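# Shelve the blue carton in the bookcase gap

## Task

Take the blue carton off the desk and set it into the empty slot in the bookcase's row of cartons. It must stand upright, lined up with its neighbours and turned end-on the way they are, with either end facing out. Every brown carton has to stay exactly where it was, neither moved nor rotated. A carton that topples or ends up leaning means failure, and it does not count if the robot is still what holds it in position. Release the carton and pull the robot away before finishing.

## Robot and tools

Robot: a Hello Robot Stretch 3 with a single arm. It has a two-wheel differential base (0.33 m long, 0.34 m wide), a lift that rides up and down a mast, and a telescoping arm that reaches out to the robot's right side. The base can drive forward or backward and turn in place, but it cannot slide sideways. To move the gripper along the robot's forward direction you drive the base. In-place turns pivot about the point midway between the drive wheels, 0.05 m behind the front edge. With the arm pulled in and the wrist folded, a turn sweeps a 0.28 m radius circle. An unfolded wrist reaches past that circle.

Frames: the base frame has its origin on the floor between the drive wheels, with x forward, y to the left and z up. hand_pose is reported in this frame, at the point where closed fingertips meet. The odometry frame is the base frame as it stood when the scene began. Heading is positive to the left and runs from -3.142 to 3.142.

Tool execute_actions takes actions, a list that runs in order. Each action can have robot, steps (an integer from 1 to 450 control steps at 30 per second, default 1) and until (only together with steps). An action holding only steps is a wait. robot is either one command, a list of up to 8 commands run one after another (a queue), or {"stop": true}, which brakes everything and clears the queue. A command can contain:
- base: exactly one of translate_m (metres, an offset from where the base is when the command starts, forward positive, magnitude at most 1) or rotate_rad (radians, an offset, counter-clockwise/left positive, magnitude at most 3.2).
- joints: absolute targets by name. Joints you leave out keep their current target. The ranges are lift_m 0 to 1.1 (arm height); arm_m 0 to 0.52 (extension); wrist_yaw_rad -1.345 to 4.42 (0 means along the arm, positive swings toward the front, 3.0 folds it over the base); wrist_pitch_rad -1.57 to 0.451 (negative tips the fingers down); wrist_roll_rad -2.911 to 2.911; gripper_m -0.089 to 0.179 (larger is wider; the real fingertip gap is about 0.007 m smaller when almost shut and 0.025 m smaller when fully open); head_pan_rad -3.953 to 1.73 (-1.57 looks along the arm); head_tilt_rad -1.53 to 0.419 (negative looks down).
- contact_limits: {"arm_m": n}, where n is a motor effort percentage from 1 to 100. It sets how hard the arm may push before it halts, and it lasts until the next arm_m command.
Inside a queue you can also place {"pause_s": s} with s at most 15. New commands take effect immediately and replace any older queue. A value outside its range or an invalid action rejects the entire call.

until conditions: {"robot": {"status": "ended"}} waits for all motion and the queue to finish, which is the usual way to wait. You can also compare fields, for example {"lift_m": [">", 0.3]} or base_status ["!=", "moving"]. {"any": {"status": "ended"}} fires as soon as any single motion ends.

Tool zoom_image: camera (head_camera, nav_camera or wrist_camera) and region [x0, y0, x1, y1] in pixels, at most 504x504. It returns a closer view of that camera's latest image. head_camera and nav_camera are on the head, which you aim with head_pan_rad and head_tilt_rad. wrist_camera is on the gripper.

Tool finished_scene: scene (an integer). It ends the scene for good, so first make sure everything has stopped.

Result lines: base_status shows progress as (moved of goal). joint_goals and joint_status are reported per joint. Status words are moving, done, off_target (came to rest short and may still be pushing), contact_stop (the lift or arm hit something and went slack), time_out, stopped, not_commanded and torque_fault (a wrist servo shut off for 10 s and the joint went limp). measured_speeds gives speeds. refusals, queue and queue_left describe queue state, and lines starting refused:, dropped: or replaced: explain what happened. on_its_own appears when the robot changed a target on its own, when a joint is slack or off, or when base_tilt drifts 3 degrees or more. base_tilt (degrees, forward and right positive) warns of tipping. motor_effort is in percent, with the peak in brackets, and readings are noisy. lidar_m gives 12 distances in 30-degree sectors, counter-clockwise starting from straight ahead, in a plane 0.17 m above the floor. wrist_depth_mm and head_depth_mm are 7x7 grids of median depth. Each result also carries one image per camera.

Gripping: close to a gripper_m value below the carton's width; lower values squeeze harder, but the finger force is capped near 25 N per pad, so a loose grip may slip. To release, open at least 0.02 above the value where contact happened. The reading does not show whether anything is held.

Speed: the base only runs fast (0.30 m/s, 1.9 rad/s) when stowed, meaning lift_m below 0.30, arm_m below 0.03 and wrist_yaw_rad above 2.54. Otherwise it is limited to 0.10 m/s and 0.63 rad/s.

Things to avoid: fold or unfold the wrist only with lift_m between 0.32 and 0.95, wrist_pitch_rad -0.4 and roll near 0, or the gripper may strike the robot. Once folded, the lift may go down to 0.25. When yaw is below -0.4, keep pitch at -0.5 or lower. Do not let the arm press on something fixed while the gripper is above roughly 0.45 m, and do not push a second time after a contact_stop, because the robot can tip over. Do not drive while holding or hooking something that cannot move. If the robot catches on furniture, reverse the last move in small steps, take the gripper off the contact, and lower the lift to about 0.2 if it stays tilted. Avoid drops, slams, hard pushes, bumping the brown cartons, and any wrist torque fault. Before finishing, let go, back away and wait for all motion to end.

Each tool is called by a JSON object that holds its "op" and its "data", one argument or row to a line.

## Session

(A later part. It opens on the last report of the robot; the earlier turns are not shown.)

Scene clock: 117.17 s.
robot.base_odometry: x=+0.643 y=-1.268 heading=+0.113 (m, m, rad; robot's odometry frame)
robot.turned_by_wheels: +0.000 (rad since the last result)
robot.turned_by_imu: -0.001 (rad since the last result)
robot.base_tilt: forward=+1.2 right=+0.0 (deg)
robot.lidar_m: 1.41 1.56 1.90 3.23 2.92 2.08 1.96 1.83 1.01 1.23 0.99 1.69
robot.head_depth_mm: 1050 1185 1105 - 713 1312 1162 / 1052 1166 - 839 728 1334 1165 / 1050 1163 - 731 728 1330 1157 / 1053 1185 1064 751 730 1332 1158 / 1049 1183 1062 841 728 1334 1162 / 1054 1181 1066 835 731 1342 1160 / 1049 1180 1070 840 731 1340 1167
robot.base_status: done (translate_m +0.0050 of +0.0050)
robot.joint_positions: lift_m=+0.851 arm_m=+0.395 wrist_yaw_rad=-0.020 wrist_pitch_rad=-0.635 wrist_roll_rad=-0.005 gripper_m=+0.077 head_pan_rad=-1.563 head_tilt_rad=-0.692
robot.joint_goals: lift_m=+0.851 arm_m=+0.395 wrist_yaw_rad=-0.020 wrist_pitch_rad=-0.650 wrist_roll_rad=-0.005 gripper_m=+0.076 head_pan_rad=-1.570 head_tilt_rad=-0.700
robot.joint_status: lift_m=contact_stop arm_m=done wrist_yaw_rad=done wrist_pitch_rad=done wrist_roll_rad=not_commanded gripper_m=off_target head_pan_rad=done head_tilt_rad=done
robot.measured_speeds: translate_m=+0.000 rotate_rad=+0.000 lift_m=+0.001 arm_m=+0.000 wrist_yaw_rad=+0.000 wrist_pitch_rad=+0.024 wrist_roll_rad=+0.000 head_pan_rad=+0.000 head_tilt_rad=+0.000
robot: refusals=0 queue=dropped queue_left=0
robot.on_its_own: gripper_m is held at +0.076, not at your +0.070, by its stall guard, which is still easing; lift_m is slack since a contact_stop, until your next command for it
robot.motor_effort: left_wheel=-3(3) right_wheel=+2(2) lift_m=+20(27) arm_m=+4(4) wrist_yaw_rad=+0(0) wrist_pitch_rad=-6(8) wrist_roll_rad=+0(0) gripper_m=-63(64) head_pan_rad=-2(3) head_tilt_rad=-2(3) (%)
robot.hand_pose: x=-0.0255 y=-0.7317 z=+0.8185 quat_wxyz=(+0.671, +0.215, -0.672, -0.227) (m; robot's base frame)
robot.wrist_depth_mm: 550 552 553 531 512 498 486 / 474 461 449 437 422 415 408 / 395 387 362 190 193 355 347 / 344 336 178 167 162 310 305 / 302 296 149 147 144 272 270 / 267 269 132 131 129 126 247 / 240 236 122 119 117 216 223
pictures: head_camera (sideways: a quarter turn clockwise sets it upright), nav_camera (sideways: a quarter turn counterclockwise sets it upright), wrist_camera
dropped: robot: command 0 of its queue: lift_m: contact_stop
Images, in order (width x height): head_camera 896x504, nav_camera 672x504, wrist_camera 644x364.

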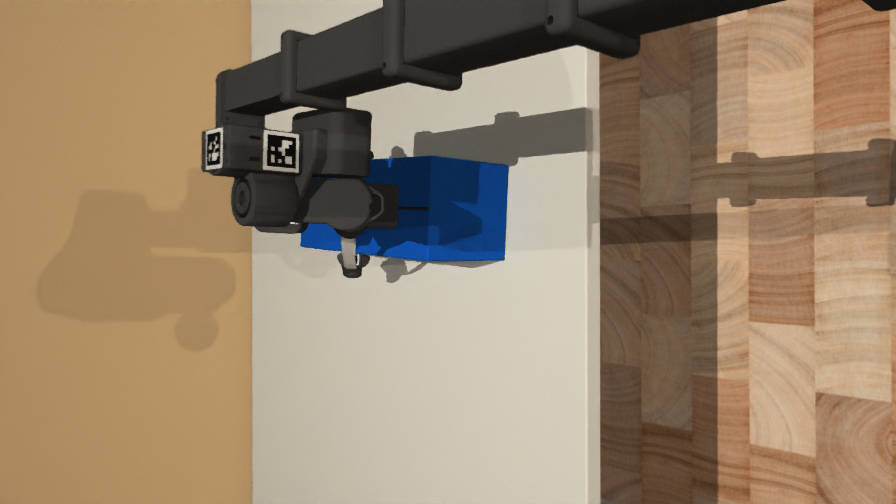

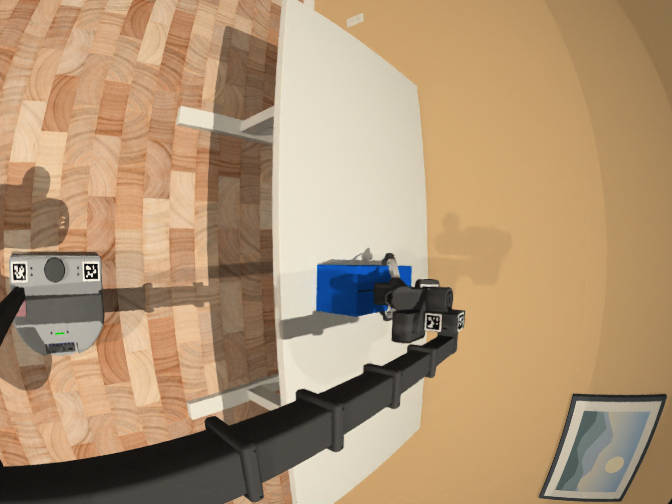

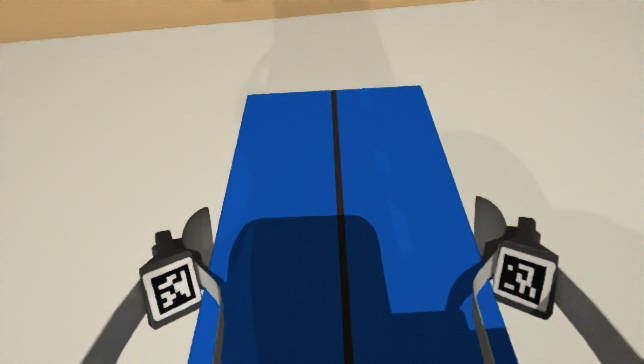

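{"op": "execute_actions", "data": {
  "actions": [
    {"robot":[{"joints":{"gripper_m":0.165}},{"joints":{"lift_m":0.853,"arm_m":0.368}},{"joints":{"gripper_m":0.074}},{"pause_s":1.5}],"steps":450,"until":{"robot":{"status":"ended"}}}
  ]
}}

Scene clock: 129.20 s.
robot.base_odometry: x=+0.643 y=-1.268 heading=+0.113 (m, m, rad; robot's odometry frame)
robot.turned_by_wheels: +0.000 (rad since the last result)
robot.turned_by_imu: -0.003 (rad since the last result)
robot.base_tilt: forward=+1.1 right=+0.0 (deg)
robot.lidar_m: 1.41 1.56 1.89 3.25 2.92 2.08 1.96 1.82 1.01 1.24 0.99 1.70
robot.head_depth_mm: 1051 1186 1103 - 711 1303 1163 / 1056 1163 - 838 732 1331 1165 / 1050 1171 - 730 727 1337 1162 / 1050 1182 1065 763 730 1335 1155 / 1047 1183 1065 839 728 1336 1166 / 1047 1185 1062 835 727 1333 1164 / 1045 1183 1062 841 731 1333 1166
robot.base_status: done (translate_m +0.0050 of +0.0050)
robot.joint_positions: lift_m=+0.853 arm_m=+0.368 wrist_yaw_rad=-0.020 wrist_pitch_rad=-0.643 wrist_roll_rad=-0.005 gripper_m=+0.079 head_pan_rad=-1.563 head_tilt_rad=-0.692
robot.joint_goals: lift_m=+0.853 arm_m=+0.368 wrist_yaw_rad=-0.020 wrist_pitch_rad=-0.650 wrist_roll_rad=-0.005 gripper_m=+0.074 head_pan_rad=-1.570 head_tilt_rad=-0.700
robot.joint_status: lift_m=done arm_m=done wrist_yaw_rad=done wrist_pitch_rad=done wrist_roll_rad=not_commanded gripper_m=off_target head_pan_rad=done head_tilt_rad=done
robot.measured_speeds: translate_m=+0.000 rotate_rad=+0.000 lift_m=+0.000 arm_m=+0.000 wrist_yaw_rad=+0.000 wrist_pitch_rad=+0.000 wrist_roll_rad=+0.000 head_pan_rad=+0.000 head_tilt_rad=+0.000
robot: refusals=0 queue=done queue_left=0
robot.motor_effort: left_wheel=-2(4) right_wheel=+2(2) lift_m=+25(31) arm_m=-4(4) wrist_yaw_rad=+0(0) wrist_pitch_rad=-3(6) wrist_roll_rad=+0(0) gripper_m=-100(100) head_pan_rad=-3(3) head_tilt_rad=-3(2) (%)
robot.hand_pose: x=-0.0254 y=-0.7037 z=+0.8186 quat_wxyz=(+0.670, +0.218, -0.671, -0.230) (m; robot's base frame)
robot.wrist_depth_mm: 559 558 548 522 501 487 474 / 465 453 442 222 394 410 403 / 395 383 356 189 190 352 346 / 335 332 176 165 162 307 304 / 300 297 149 146 144 275 269 / 268 266 133 131 129 125 246 / 240 233 120 119 117 215 222
pictures: head_camera (sideways: a quarter turn clockwise sets it upright), nav_camera (sideways: a quarter turn counterclockwise sets it upright), wrist_camera
Images, in order (width x height): head_camera 896x504, nav_camera 672x504, wrist_camera 644x364.

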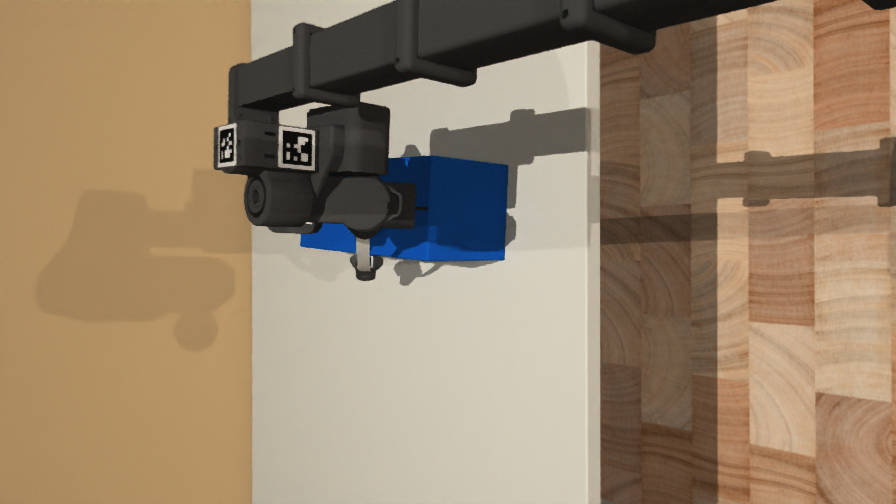

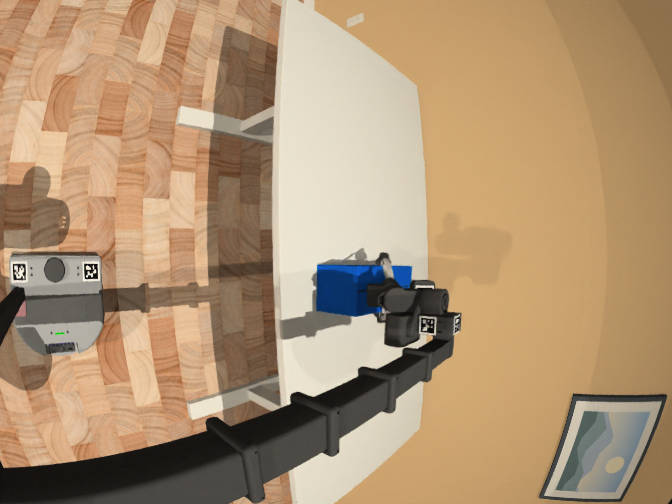

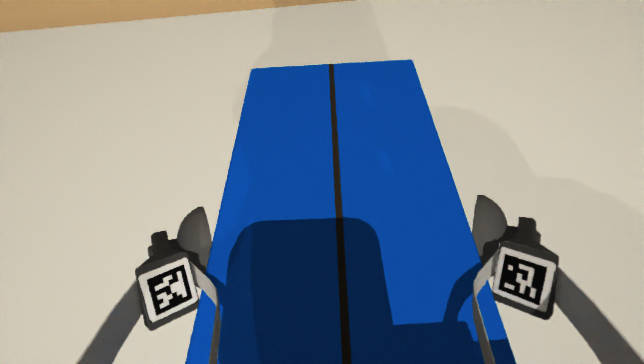

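{"op": "execute_actions", "data": {
  "actions": [
    {"robot":[{"joints":{"lift_m":0.89}},{"pause_s":1}],"steps":450,"until":{"robot":{"status":"ended"}}}
  ]
}}

Scene clock: 135.27 s.
robot.base_odometry: x=+0.643 y=-1.268 heading=+0.113 (m, m, rad; robot's odometry frame)
robot.turned_by_wheels: +0.000 (rad since the last result)
robot.turned_by_imu: -0.002 (rad since the last result)
robot.base_tilt: forward=+1.1 right=+0.0 (deg)
robot.lidar_m: 1.41 1.56 1.89 3.25 2.91 2.07 1.96 1.82 1.00 1.24 0.99 1.70
robot.head_depth_mm: 1052 1155 - 799 739 1338 1166 / 1054 1148 988 835 728 1331 1162 / 1046 1139 - 713 728 1335 1166 / 1049 1181 1065 751 728 1327 1165 / 1049 1185 1062 836 728 1322 1166 / 1049 1179 1068 836 729 1336 1155 / 1053 1182 1063 838 727 1327 1158
robot.base_status: done (translate_m +0.0050 of +0.0050)
robot.joint_positions: lift_m=+0.890 arm_m=+0.368 wrist_yaw_rad=-0.020 wrist_pitch_rad=-0.668 wrist_roll_rad=-0.005 gripper_m=+0.081 head_pan_rad=-1.563 head_tilt_rad=-0.692
robot.joint_goals: lift_m=+0.890 arm_m=+0.368 wrist_yaw_rad=-0.020 wrist_pitch_rad=-0.650 wrist_roll_rad=-0.005 gripper_m=+0.080 head_pan_rad=-1.570 head_tilt_rad=-0.700
robot.joint_status: lift_m=done arm_m=done wrist_yaw_rad=done wrist_pitch_rad=done wrist_roll_rad=not_commanded gripper_m=off_target head_pan_rad=done head_tilt_rad=done
robot.measured_speeds: translate_m=+0.000 rotate_rad=+0.000 lift_m=+0.000 arm_m=+0.000 wrist_yaw_rad=+0.000 wrist_pitch_rad=+0.000 wrist_roll_rad=+0.000 head_pan_rad=+0.000 head_tilt_rad=+0.000
robot: refusals=0 queue=done queue_left=0
robot.on_its_own: gripper_m is held at +0.080, not at your +0.074, by its stall guard, which is not easing now
robot.motor_effort: left_wheel=-2(3) right_wheel=+2(2) lift_m=+27(28) arm_m=-4(4) wrist_yaw_rad=-1(1) wrist_pitch_rad=+6(7) wrist_roll_rad=+0(0) gripper_m=-61(100) head_pan_rad=-2(3) head_tilt_rad=-3(3) (%)
robot.hand_pose: x=-0.0252 y=-0.6994 z=+0.8508 quat_wxyz=(+0.668, +0.226, -0.668, -0.238) (m; robot's base frame)
robot.wrist_depth_mm: 583 576 583 554 545 528 511 / 511 495 467 201 203 450 436 / 430 422 393 178 176 390 378 / 378 368 168 159 157 345 336 / 333 328 147 145 142 297 302 / 300 298 133 132 130 128 276 / 271 263 125 122 121 246 251
pictures: head_camera (sideways: a quarter turn clockwise sets it upright), nav_camera (sideways: a quarter turn counterclockwise sets it upright), wrist_camera
Images, in order (width x height): head_camera 896x504, nav_camera 672x504, wrist_camera 644x364.

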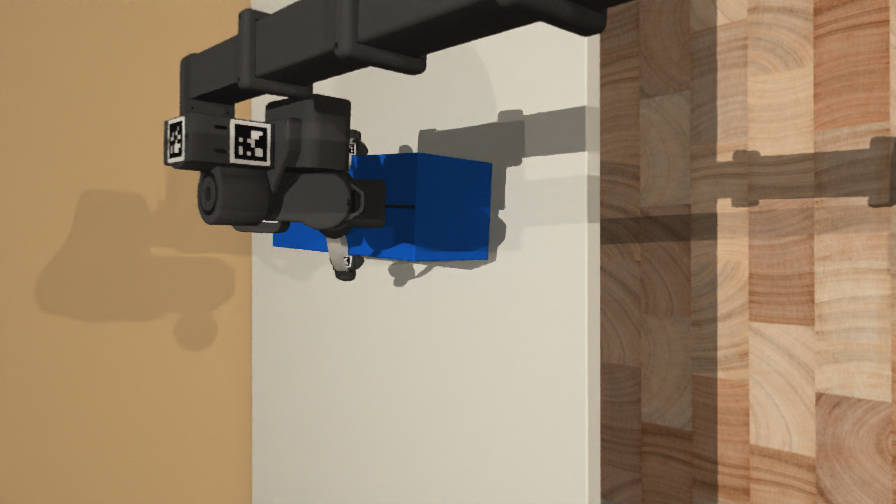

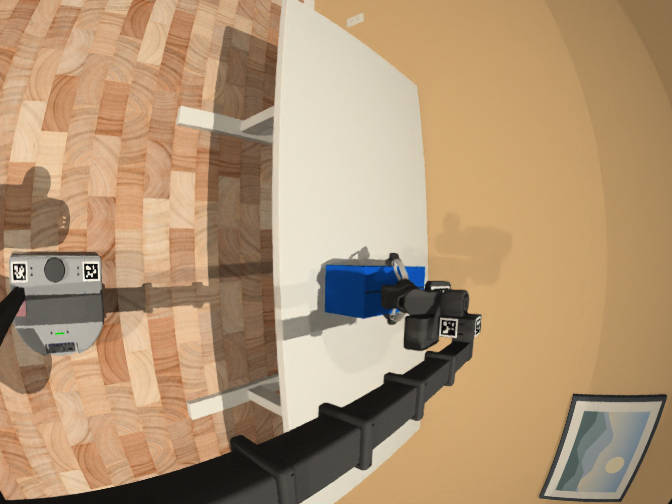

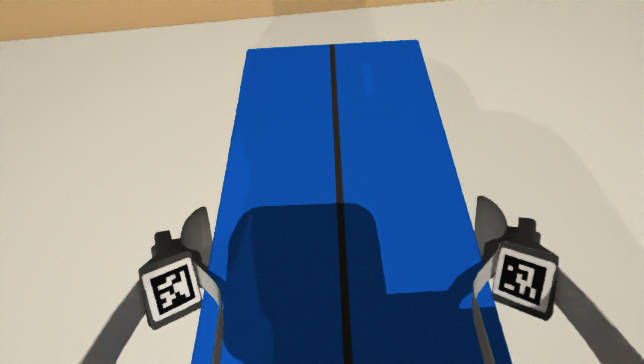

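{"op": "execute_actions", "data": {
  "actions": [
    {"robot":[{"joints":{"lift_m":0.91,"wrist_pitch_rad":-0.72}},{"joints":{"arm_m":0.0,"head_pan_rad":0,"head_tilt_rad":-0.4}},{"base":{"rotate_rad":1.68}},{"base":{"translate_m":1.0}}],"steps":450,"until":{"robot":{"status":"ended"}}},
    {"steps":300,"until":{"robot":{"status":"ended"}}}
  ]
}}

Scene clock: 168.03 s.
robot.base_odometry: x=+0.423 y=-0.293 heading=+1.793 (m, m, rad; robot's odometry frame)
robot.turned_by_wheels: +1.680 (rad since the last result)
robot.turned_by_imu: +1.713 (rad since the last result)
robot.base_tilt: forward=+1.1 right=+0.0 (deg)
robot.lidar_m: 2.26 2.48 1.92 1.89 2.00 1.88 1.97 1.92 1.51 1.50 2.01 2.58
robot.head_depth_mm: 2075 2227 2438 2572 2100 1649 1351 / 2102 2256 2299 2530 2109 1651 1352 / 2112 2259 2334 2526 2106 1645 1347 / 2133 2256 2335 2592 2108 1631 1344 / 2143 2306 2484 2665 2101 1657 1353 / 2196 2352 2564 2701 2094 1628 1344 / 2200 2379 2555 2751 2104 1657 1343
robot.base_status: done (translate_m +1.0000 of +1.0000)
robot.joint_positions: lift_m=+0.910 arm_m=+0.002 wrist_yaw_rad=-0.020 wrist_pitch_rad=-0.738 wrist_roll_rad=-0.005 gripper_m=+0.081 head_pan_rad=-0.007 head_tilt_rad=-0.408
robot.joint_goals: lift_m=+0.910 arm_m=+0.000 wrist_yaw_rad=-0.020 wrist_pitch_rad=-0.720 wrist_roll_rad=-0.005 gripper_m=+0.080 head_pan_rad=+0.000 head_tilt_rad=-0.400
robot.joint_status: lift_m=done arm_m=done wrist_yaw_rad=done wrist_pitch_rad=done wrist_roll_rad=not_commanded gripper_m=off_target head_pan_rad=done head_tilt_rad=done
robot.measured_speeds: translate_m=+0.000 rotate_rad=+0.000 lift_m=+0.000 arm_m=+0.000 wrist_yaw_rad=+0.000 wrist_pitch_rad=+0.000 wrist_roll_rad=+0.000 head_pan_rad=+0.000 head_tilt_rad=+0.000
robot: refusals=0 queue=done queue_left=0
robot.on_its_own: gripper_m is held at +0.080, not at your +0.074, by its stall guard, which is not easing now
robot.motor_effort: left_wheel=-5(11) right_wheel=+2(7) lift_m=+27(26) arm_m=-5(3) wrist_yaw_rad=+0(1) wrist_pitch_rad=+6(9) wrist_roll_rad=+0(0) gripper_m=-60(59) head_pan_rad=+2(30) head_tilt_rad=+3(16) (%)
robot.hand_pose: x=-0.0250 y=-0.3199 z=+0.8583 quat_wxyz=(+0.659, +0.249, -0.660, -0.261) (m; robot's base frame)
robot.wrist_depth_mm: - - - - - - - / - - - 202 203 - - / - - - 178 176 - - / - - 168 160 157 - - / - - 147 145 142 - - / - - 134 132 130 128 - / 989 939 125 122 120 880 902
pictures: head_camera (sideways: a quarter turn clockwise sets it upright), nav_camera (sideways: a quarter turn counterclockwise sets it upright), wrist_camera
Images, in order (width x height): head_camera 896x504, nav_camera 672x504, wrist_camera 644x364.

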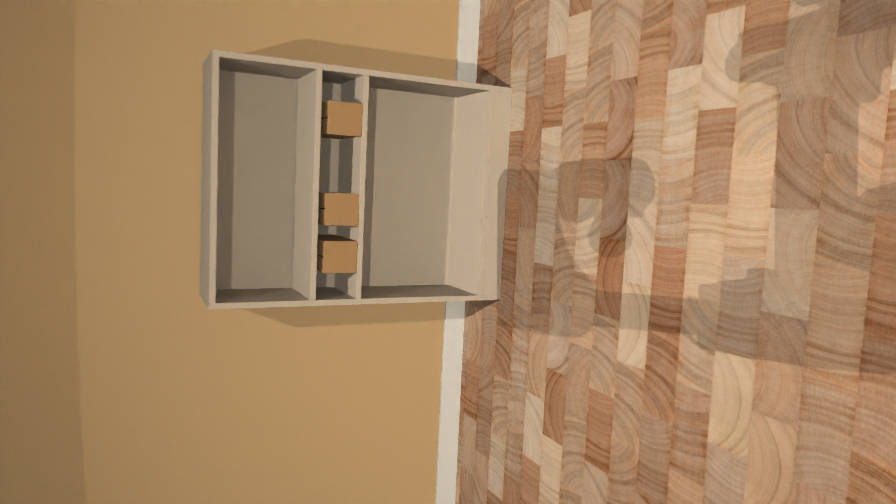

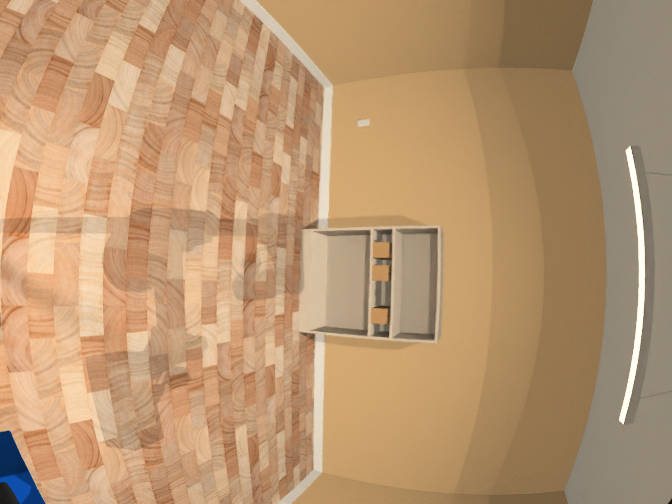

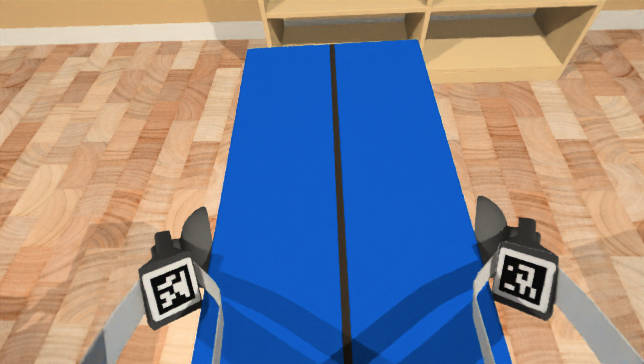

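{"op": "execute_actions", "data": {
  "actions": [
    {"robot":[{"base":{"rotate_rad":-0.13}},{"base":{"translate_m":1.0},"joints":{"lift_m":0.80,"wrist_yaw_rad":0.0}},{"base":{"translate_m":0.57},"joints":{"head_pan_rad":-1.57,"head_tilt_rad":-0.7}},{"base":{"rotate_rad":1.577}}],"steps":450,"until":{"robot":{"status":"ended"}}},
    {"steps":400,"until":{"robot":{"status":"ended"}}}
  ]
}}

Scene clock: 205.20 s.
robot.base_odometry: x=+0.278 y=+1.271 heading=-3.043 (m, m, rad; robot's odometry frame)
robot.turned_by_wheels: +1.447 (rad since the last result)
robot.turned_by_imu: +1.475 (rad since the last result)
robot.base_tilt: forward=+1.2 right=+0.0 (deg)
robot.lidar_m: 1.96 2.02 2.72 3.42 2.35 1.88 1.81 1.38 0.71 0.91 0.80 1.32
robot.head_depth_mm: 787 689 929 861 1072 1365 - / 784 689 954 848 1307 1252 - / 786 691 951 860 630 567 - / 785 694 954 893 930 556 469 / 787 693 954 861 1373 1282 1160 / 791 693 958 863 1374 1270 1171 / 790 692 960 860 1276 1274 1155
robot.base_status: done (rotate_rad +1.5769 of +1.5770)
robot.joint_positions: lift_m=+0.800 arm_m=+0.002 wrist_yaw_rad=-0.002 wrist_pitch_rad=-0.738 wrist_roll_rad=-0.005 gripper_m=+0.081 head_pan_rad=-1.563 head_tilt_rad=-0.691
robot.joint_goals: lift_m=+0.800 arm_m=+0.000 wrist_yaw_rad=+0.000 wrist_pitch_rad=-0.720 wrist_roll_rad=-0.005 gripper_m=+0.080 head_pan_rad=-1.570 head_tilt_rad=-0.700
robot.joint_status: lift_m=done arm_m=done wrist_yaw_rad=done wrist_pitch_rad=done wrist_roll_rad=not_commanded gripper_m=off_target head_pan_rad=done head_tilt_rad=done
robot.measured_speeds: translate_m=+0.000 rotate_rad=+0.000 lift_m=+0.000 arm_m=+0.000 wrist_yaw_rad=+0.000 wrist_pitch_rad=+0.000 wrist_roll_rad=+0.000 head_pan_rad=+0.000 head_tilt_rad=+0.000
robot: refusals=0 queue=done queue_left=0
robot.on_its_own: gripper_m is held at +0.080, not at your +0.074, by its stall guard, which is not easing now
robot.motor_effort: left_wheel=-3(10) right_wheel=+3(5) lift_m=+20(32) arm_m=-5(5) wrist_yaw_rad=+2(3) wrist_pitch_rad=+6(6) wrist_roll_rad=+0(0) gripper_m=-59(60) head_pan_rad=-3(31) head_tilt_rad=-3(18) (%)
robot.hand_pose: x=-0.0220 y=-0.3199 z=+0.7487 quat_wxyz=(+0.661, +0.255, -0.658, -0.255) (m; robot's base frame)
robot.wrist_depth_mm: 416 422 500 574 425 501 775 / 465 483 465 201 202 550 883 / 603 858 870 178 176 - - / - 881 168 160 157 - - / - 933 147 145 143 938 935 / 952 949 133 132 131 128 888 / 866 856 125 122 120 788 809
pictures: head_camera (sideways: a quarter turn clockwise sets it upright), nav_camera (sideways: a quarter turn counterclockwise sets it upright), wrist_camera
Images, in order (width x height): head_camera 896x504, nav_camera 672x504, wrist_camera 644x364.

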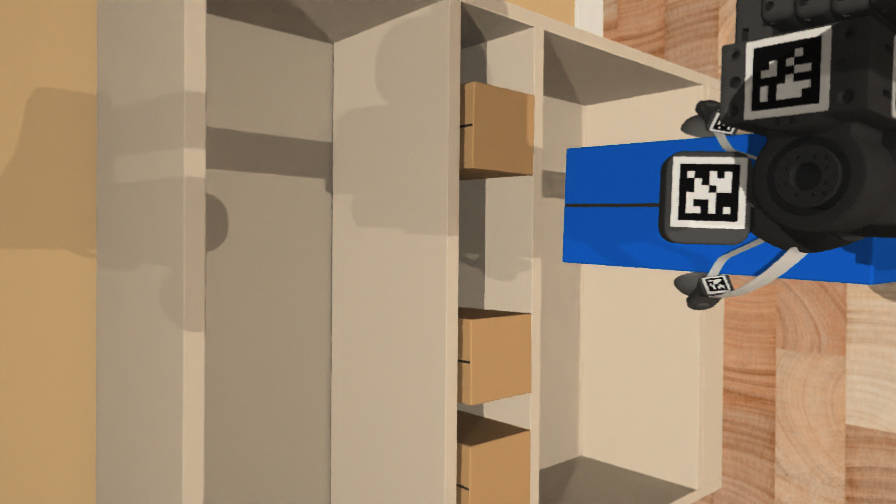

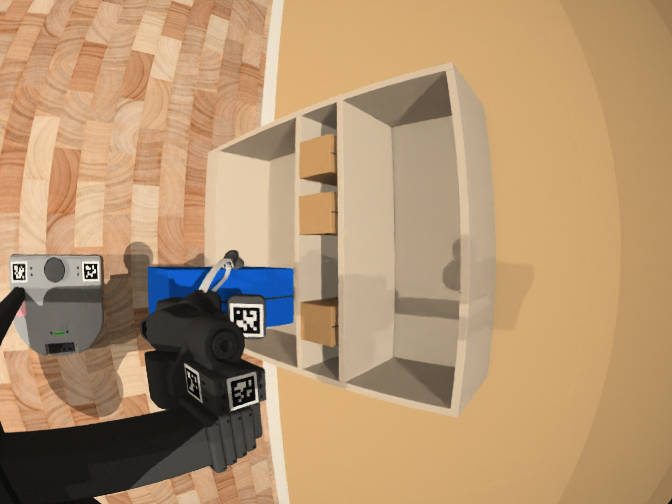

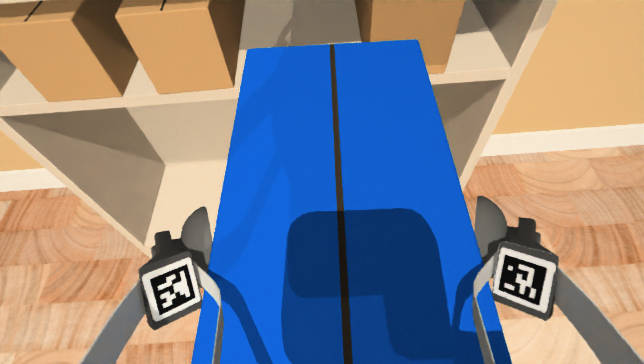

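{"op": "execute_actions", "data": {
  "actions": [
    {"robot":{"base":{"translate_m":0.027},"joints":{"lift_m":0.784,"arm_m":0.13,"wrist_yaw_rad":0.024}},"steps":450,"until":{"robot":{"status":"ended"}}}
  ]
}}

{"op": "zoom_image", "data": {
  "camera": "head_camera",
  "region": [400, 40, 700, 420]
}}

Scene clock: 219.80 s.
robot.base_odometry: x=+0.251 y=+1.268 heading=-3.043 (m, m, rad; robot's odometry frame)
robot.turned_by_wheels: +0.000 (rad since the last result)
robot.turned_by_imu: -0.001 (rad since the last result)
robot.base_tilt: forward=+1.1 right=+0.0 (deg)
robot.lidar_m: 1.93 1.99 2.69 3.43 2.37 1.91 1.84 1.38 0.73 0.91 0.78 1.32
robot.head_depth_mm: 788 687 945 889 - - 1144 / 786 692 953 847 - 1263 1166 / 784 688 954 860 - 624 1155 / 785 694 952 862 675 598 1167 / 788 693 954 855 1368 1283 1163 / 789 692 953 864 1380 1275 1157 / 789 692 963 854 1199 1280 1165
robot.base_status: done (translate_m +0.0270 of +0.0270)
robot.joint_positions: lift_m=+0.784 arm_m=+0.130 wrist_yaw_rad=+0.022 wrist_pitch_rad=-0.738 wrist_roll_rad=-0.005 gripper_m=+0.081 head_pan_rad=-1.563 head_tilt_rad=-0.691
robot.joint_goals: lift_m=+0.784 arm_m=+0.130 wrist_yaw_rad=+0.024 wrist_pitch_rad=-0.720 wrist_roll_rad=-0.005 gripper_m=+0.080 head_pan_rad=-1.570 head_tilt_rad=-0.700
robot.joint_status: lift_m=done arm_m=done wrist_yaw_rad=done wrist_pitch_rad=done wrist_roll_rad=not_commanded gripper_m=off_target head_pan_rad=done head_tilt_rad=done
robot.measured_speeds: translate_m=+0.000 rotate_rad=+0.000 lift_m=+0.000 arm_m=+0.000 wrist_yaw_rad=+0.000 wrist_pitch_rad=+0.000 wrist_roll_rad=+0.000 head_pan_rad=+0.000 head_tilt_rad=+0.000
robot: refusals=0 queue=done queue_left=0
robot.on_its_own: gripper_m is held at +0.080, not at your +0.074, by its stall guard, which is not easing now
robot.motor_effort: left_wheel=-3(5) right_wheel=+3(7) lift_m=+21(21) arm_m=+5(3) wrist_yaw_rad=+1(2) wrist_pitch_rad=+6(6) wrist_roll_rad=+0(0) gripper_m=-59(59) head_pan_rad=-3(3) head_tilt_rad=-3(3) (%)
robot.hand_pose: x=-0.0178 y=-0.4479 z=+0.7326 quat_wxyz=(+0.664, +0.263, -0.655, -0.248) (m; robot's base frame)
robot.wrist_depth_mm: 291 292 288 282 284 307 361 / 334 324 320 202 203 335 386 / 379 398 361 178 176 405 433 / 544 820 168 160 157 602 987 / 989 781 147 145 143 556 937 / 934 908 134 132 130 128 862 / 866 833 125 122 120 777 783
pictures: head_camera (sideways: a quarter turn clockwise sets it upright), nav_camera (sideways: a quarter turn counterclockwise sets it upright), wrist_camera
Images, in order (width x height): head_camera 896x504, nav_camera 672x504, wrist_camera 644x364.

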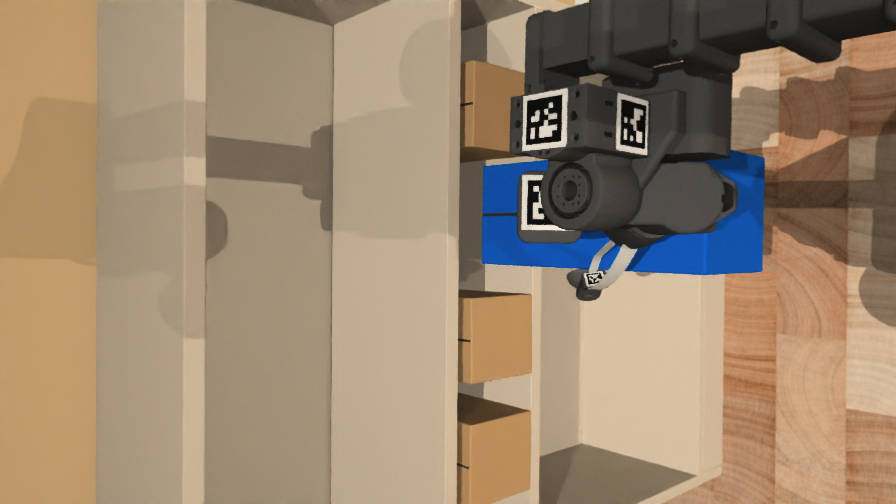

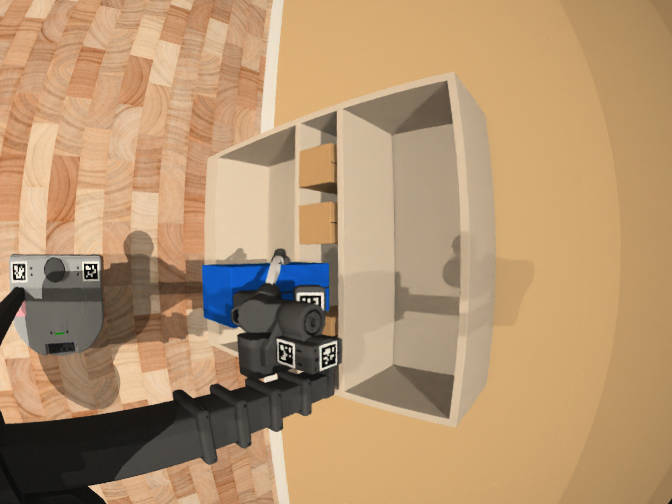

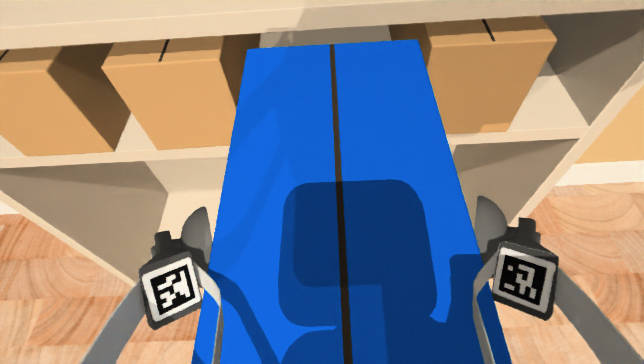

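Region (400, 40, 700, 420) of head_camera's 896x504 image, scaled by 1.326, with more detail than that image has; it fills the left 398 columns of this view, and the rest is white.

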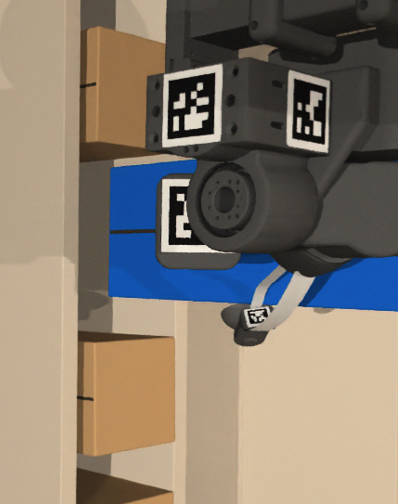

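{"op": "execute_actions", "data": {
  "actions": [
    {"robot":{"joints":{"lift_m":0.75,"arm_m":0.16}},"steps":450,"until":{"robot":{"status":"ended"}}}
  ]
}}

{"op": "zoom_image", "data": {
  "camera": "wrist_camera",
  "region": [70, 0, 574, 200]
}}

Scene clock: 232.47 s.
robot.base_odometry: x=+0.251 y=+1.268 heading=-3.043 (m, m, rad; robot's odometry frame)
robot.turned_by_wheels: +0.000 (rad since the last result)
robot.turned_by_imu: -0.001 (rad since the last result)
robot.base_tilt: forward=+1.1 right=+0.0 (deg)
robot.lidar_m: 1.93 2.00 2.69 3.44 2.37 1.92 1.84 1.38 0.73 0.91 0.78 1.33
robot.head_depth_mm: 784 692 951 889 930 - - / 784 691 949 847 - 1271 1160 / 788 690 956 860 - 666 1156 / 786 691 952 862 738 643 1162 / 787 693 953 856 1369 1276 1158 / 790 690 961 865 1379 1271 1159 / 786 691 958 859 1199 1285 1162
robot.base_status: done (translate_m +0.0270 of +0.0270)
robot.joint_positions: lift_m=+0.750 arm_m=+0.160 wrist_yaw_rad=+0.022 wrist_pitch_rad=-0.738 wrist_roll_rad=-0.005 gripper_m=+0.081 head_pan_rad=-1.563 head_tilt_rad=-0.691
robot.joint_goals: lift_m=+0.750 arm_m=+0.160 wrist_yaw_rad=+0.024 wrist_pitch_rad=-0.720 wrist_roll_rad=-0.005 gripper_m=+0.080 head_pan_rad=-1.570 head_tilt_rad=-0.700
robot.joint_status: lift_m=done arm_m=done wrist_yaw_rad=done wrist_pitch_rad=done wrist_roll_rad=not_commanded gripper_m=off_target head_pan_rad=done head_tilt_rad=done
robot.measured_speeds: translate_m=+0.000 rotate_rad=+0.000 lift_m=+0.000 arm_m=+0.000 wrist_yaw_rad=+0.000 wrist_pitch_rad=+0.000 wrist_roll_rad=+0.000 head_pan_rad=+0.000 head_tilt_rad=+0.000
robot: refusals=0 queue=done queue_left=0
robot.on_its_own: gripper_m is held at +0.080, not at your +0.074, by its stall guard, which is not easing now
robot.motor_effort: left_wheel=-4(4) right_wheel=+2(2) lift_m=+20(23) arm_m=+5(6) wrist_yaw_rad=+1(2) wrist_pitch_rad=+6(6) wrist_roll_rad=+0(0) gripper_m=-59(60) head_pan_rad=-2(3) head_tilt_rad=-3(3) (%)
robot.hand_pose: x=-0.0178 y=-0.4779 z=+0.6986 quat_wxyz=(+0.664, +0.263, -0.655, -0.248) (m; robot's base frame)
robot.wrist_depth_mm: 274 270 315 470 320 268 328 / 317 289 294 201 203 299 363 / 348 351 320 178 176 355 368 / 553 808 168 159 157 595 916 / 590 770 147 145 142 495 911 / 884 765 133 132 130 128 834 / 821 792 125 122 120 737 758
pictures: head_camera (sideways: a quarter turn clockwise sets it upright), nav_camera (sideways: a quarter turn counterclockwise sets it upright), wrist_camera
Images, in order (width x height): head_camera 896x504, nav_camera 672x504, wrist_camera 644x364.

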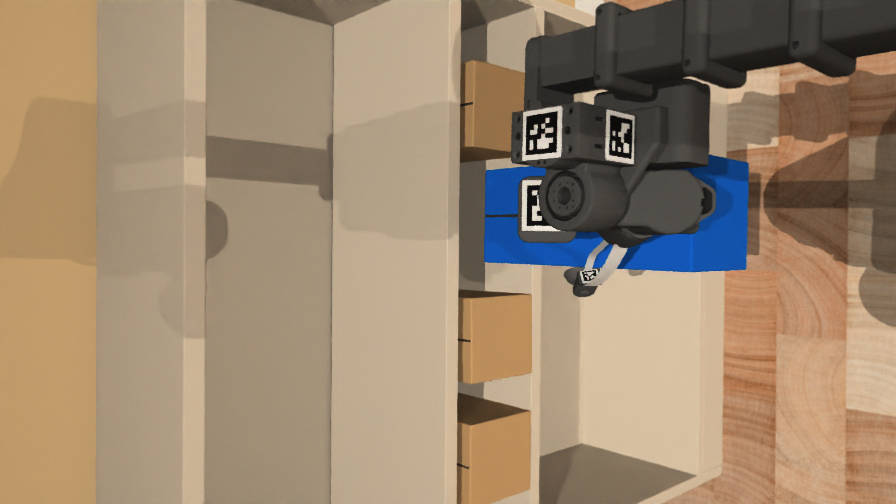

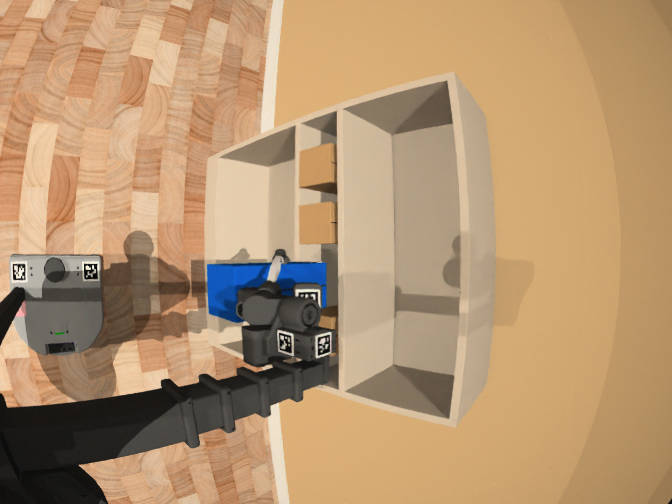

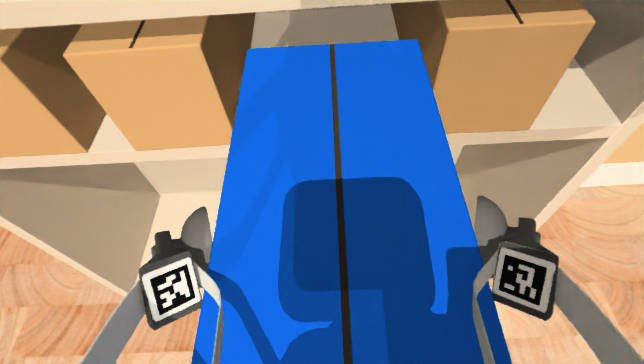

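Region (70, 0, 574, 200) of wrist_camera's 644x364 image, scaled by 1.000; it fills the top 200 rows of this view, and the rest is white.

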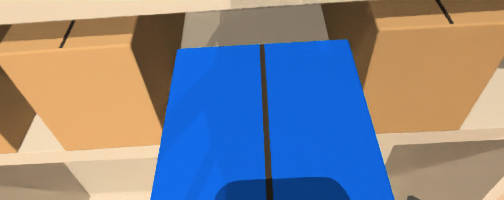

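{"op": "execute_actions", "data": {
  "actions": [
    {"robot":[{"joints":{"lift_m":0.736}},{"joints":{"arm_m":0.285},"contact_limits":{"arm_m":20}}],"steps":450,"until":{"robot":{"status":"ended"}}}
  ]
}}

Scene clock: 252.07 s.
robot.base_odometry: x=+0.251 y=+1.268 heading=-3.043 (m, m, rad; robot's odometry frame)
robot.turned_by_wheels: +0.000 (rad since the last result)
robot.turned_by_imu: -0.002 (rad since the last result)
robot.base_tilt: forward=+1.2 right=+0.0 (deg)
robot.lidar_m: 1.93 1.99 2.69 3.43 2.36 1.92 1.84 1.38 0.73 0.91 0.78 1.32
robot.head_depth_mm: 785 692 950 874 960 - - / 786 693 946 875 1380 1277 1159 / 788 691 949 873 731 1279 1163 / 786 689 950 861 754 1284 1165 / 789 690 958 858 1359 1279 1166 / 787 691 958 862 1375 1287 1162 / 792 692 956 862 1206 1277 1167
robot.base_status: done (translate_m +0.0270 of +0.0270)
robot.joint_positions: lift_m=+0.736 arm_m=+0.285 wrist_yaw_rad=+0.022 wrist_pitch_rad=-0.738 wrist_roll_rad=-0.005 gripper_m=+0.081 head_pan_rad=-1.563 head_tilt_rad=-0.691
robot.joint_goals: lift_m=+0.736 arm_m=+0.285 wrist_yaw_rad=+0.024 wrist_pitch_rad=-0.720 wrist_roll_rad=-0.005 gripper_m=+0.080 head_pan_rad=-1.570 head_tilt_rad=-0.700
robot.joint_status: lift_m=done arm_m=done wrist_yaw_rad=done wrist_pitch_rad=done wrist_roll_rad=not_commanded gripper_m=off_target head_pan_rad=done head_tilt_rad=done
robot.measured_speeds: translate_m=+0.000 rotate_rad=+0.000 lift_m=+0.000 arm_m=+0.000 wrist_yaw_rad=+0.000 wrist_pitch_rad=+0.000 wrist_roll_rad=+0.000 head_pan_rad=+0.000 head_tilt_rad=+0.000
robot: refusals=0 queue=done queue_left=0
robot.on_its_own: gripper_m is held at +0.080, not at your +0.074, by its stall guard, which is not easing now
robot.motor_effort: left_wheel=-3(4) right_wheel=+3(3) lift_m=+21(20) arm_m=+5(9) wrist_yaw_rad=+1(1) wrist_pitch_rad=+6(6) wrist_roll_rad=+0(0) gripper_m=-59(59) head_pan_rad=-3(3) head_tilt_rad=-2(3) (%)
robot.contact_limits: arm_m 20 (drawing in: default 33, maximum 55; extending or still: default 46, maximum 75)
robot.hand_pose: x=-0.0178 y=-0.6029 z=+0.6846 quat_wxyz=(+0.664, +0.263, -0.655, -0.248) (m; robot's base frame)
robot.wrist_depth_mm: 187 182 176 172 168 164 160 / 159 155 153 153 150 150 148 / 166 189 174 173 172 189 181 / 198 207 169 159 157 214 211 / 250 251 147 144 142 242 275 / 552 702 134 132 130 128 414 / 600 696 125 122 120 569 752
pictures: head_camera (sideways: a quarter turn clockwise sets it upright), nav_camera (sideways: a quarter turn counterclockwise sets it upright), wrist_camera
Images, in order (width x height): head_camera 896x504, nav_camera 672x504, wrist_camera 644x364.

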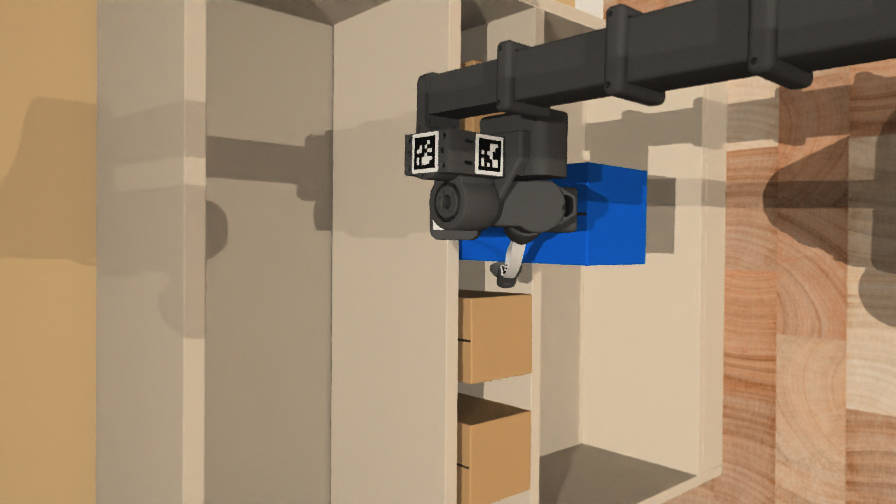

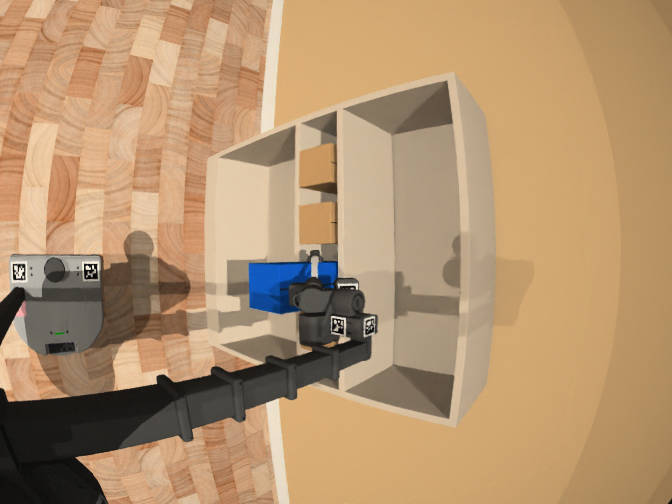

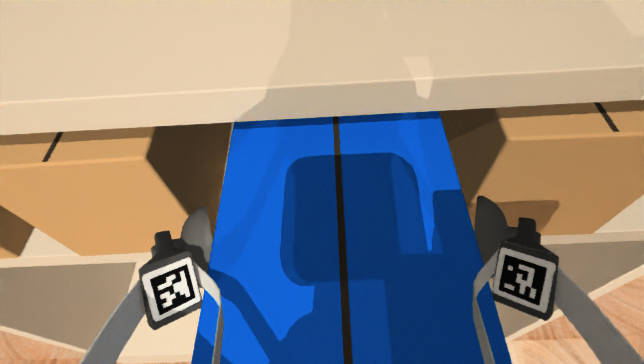

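{"op": "execute_actions", "data": {
  "actions": [
    {"robot":[{"joints":{"lift_m":0.731}},{"joints":{"arm_m":0.33},"contact_limits":{"arm_m":15}}],"steps":450,"until":{"robot":{"status":"ended"}}}
  ]
}}

Scene clock: 263.27 s.
robot.base_odometry: x=+0.251 y=+1.268 heading=-3.043 (m, m, rad; robot's odometry frame)
robot.turned_by_wheels: +0.000 (rad since the last result)
robot.turned_by_imu: -0.001 (rad since the last result)
robot.base_tilt: forward=+1.2 right=+0.0 (deg)
robot.lidar_m: 1.93 1.99 2.70 3.44 2.37 1.91 1.83 1.38 0.73 0.91 0.78 1.33
robot.head_depth_mm: 785 688 947 887 955 - - / 786 689 951 - 1373 1274 1167 / 786 693 950 - 869 1281 1159 / 785 691 951 862 925 1277 1167 / 785 691 954 858 1373 1276 1159 / 787 694 955 863 1373 1284 1162 / 786 692 956 861 1202 1284 1163
robot.base_status: done (translate_m +0.0270 of +0.0270)
robot.joint_positions: lift_m=+0.731 arm_m=+0.330 wrist_yaw_rad=+0.022 wrist_pitch_rad=-0.738 wrist_roll_rad=-0.005 gripper_m=+0.081 head_pan_rad=-1.563 head_tilt_rad=-0.691
robot.joint_goals: lift_m=+0.731 arm_m=+0.330 wrist_yaw_rad=+0.024 wrist_pitch_rad=-0.720 wrist_roll_rad=-0.005 gripper_m=+0.080 head_pan_rad=-1.570 head_tilt_rad=-0.700
robot.joint_status: lift_m=done arm_m=done wrist_yaw_rad=done wrist_pitch_rad=done wrist_roll_rad=not_commanded gripper_m=off_target head_pan_rad=done head_tilt_rad=done
robot.measured_speeds: translate_m=+0.000 rotate_rad=+0.000 lift_m=+0.000 arm_m=+0.000 wrist_yaw_rad=+0.000 wrist_pitch_rad=+0.000 wrist_roll_rad=+0.000 head_pan_rad=+0.000 head_tilt_rad=+0.000
robot: refusals=0 queue=done queue_left=0
robot.on_its_own: gripper_m is held at +0.080, not at your +0.074, by its stall guard, which is not easing now
robot.motor_effort: left_wheel=-4(4) right_wheel=+2(2) lift_m=+20(21) arm_m=+5(5) wrist_yaw_rad=+1(2) wrist_pitch_rad=+6(6) wrist_roll_rad=+0(0) gripper_m=-60(59) head_pan_rad=-3(3) head_tilt_rad=-3(3) (%)
robot.contact_limits: arm_m 15 (drawing in: default 33, maximum 55; extending or still: default 46, maximum 75)
robot.hand_pose: x=-0.0178 y=-0.6479 z=+0.6796 quat_wxyz=(+0.664, +0.263, -0.655, -0.248) (m; robot's base frame)
robot.wrist_depth_mm: 176 172 167 163 158 154 151 / 150 148 144 141 138 135 132 / 132 129 127 124 122 120 117 / 124 125 127 128 129 130 148 / 160 176 146 144 142 151 168 / 209 206 134 133 130 128 216 / 553 685 125 122 120 501 465
pictures: head_camera (sideways: a quarter turn clockwise sets it upright), nav_camera (sideways: a quarter turn counterclockwise sets it upright), wrist_camera
Images, in order (width x height): head_camera 896x504, nav_camera 672x504, wrist_camera 644x364.

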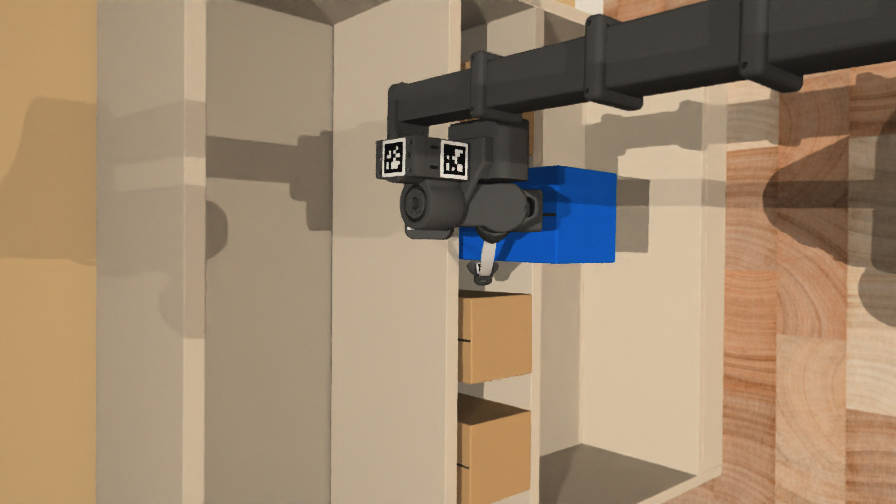

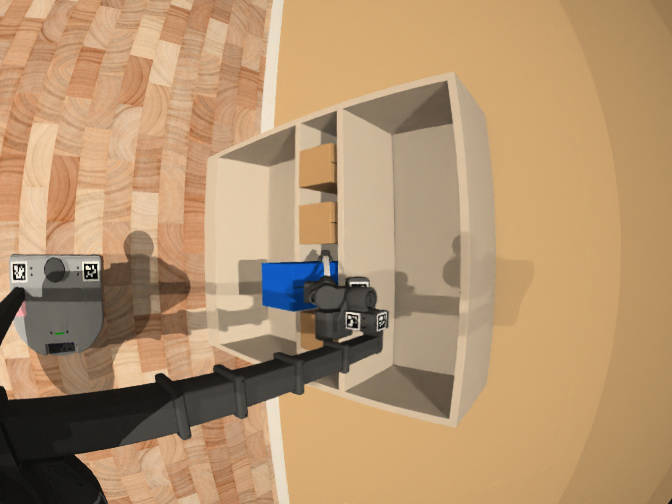

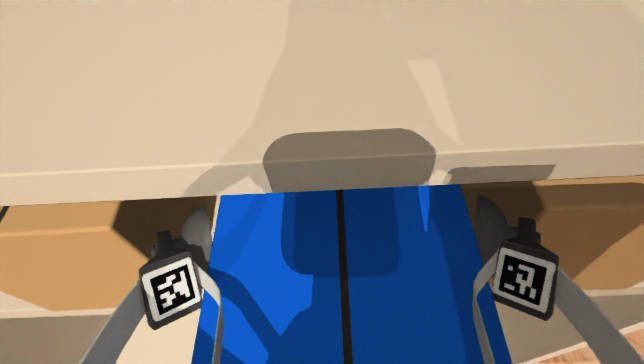

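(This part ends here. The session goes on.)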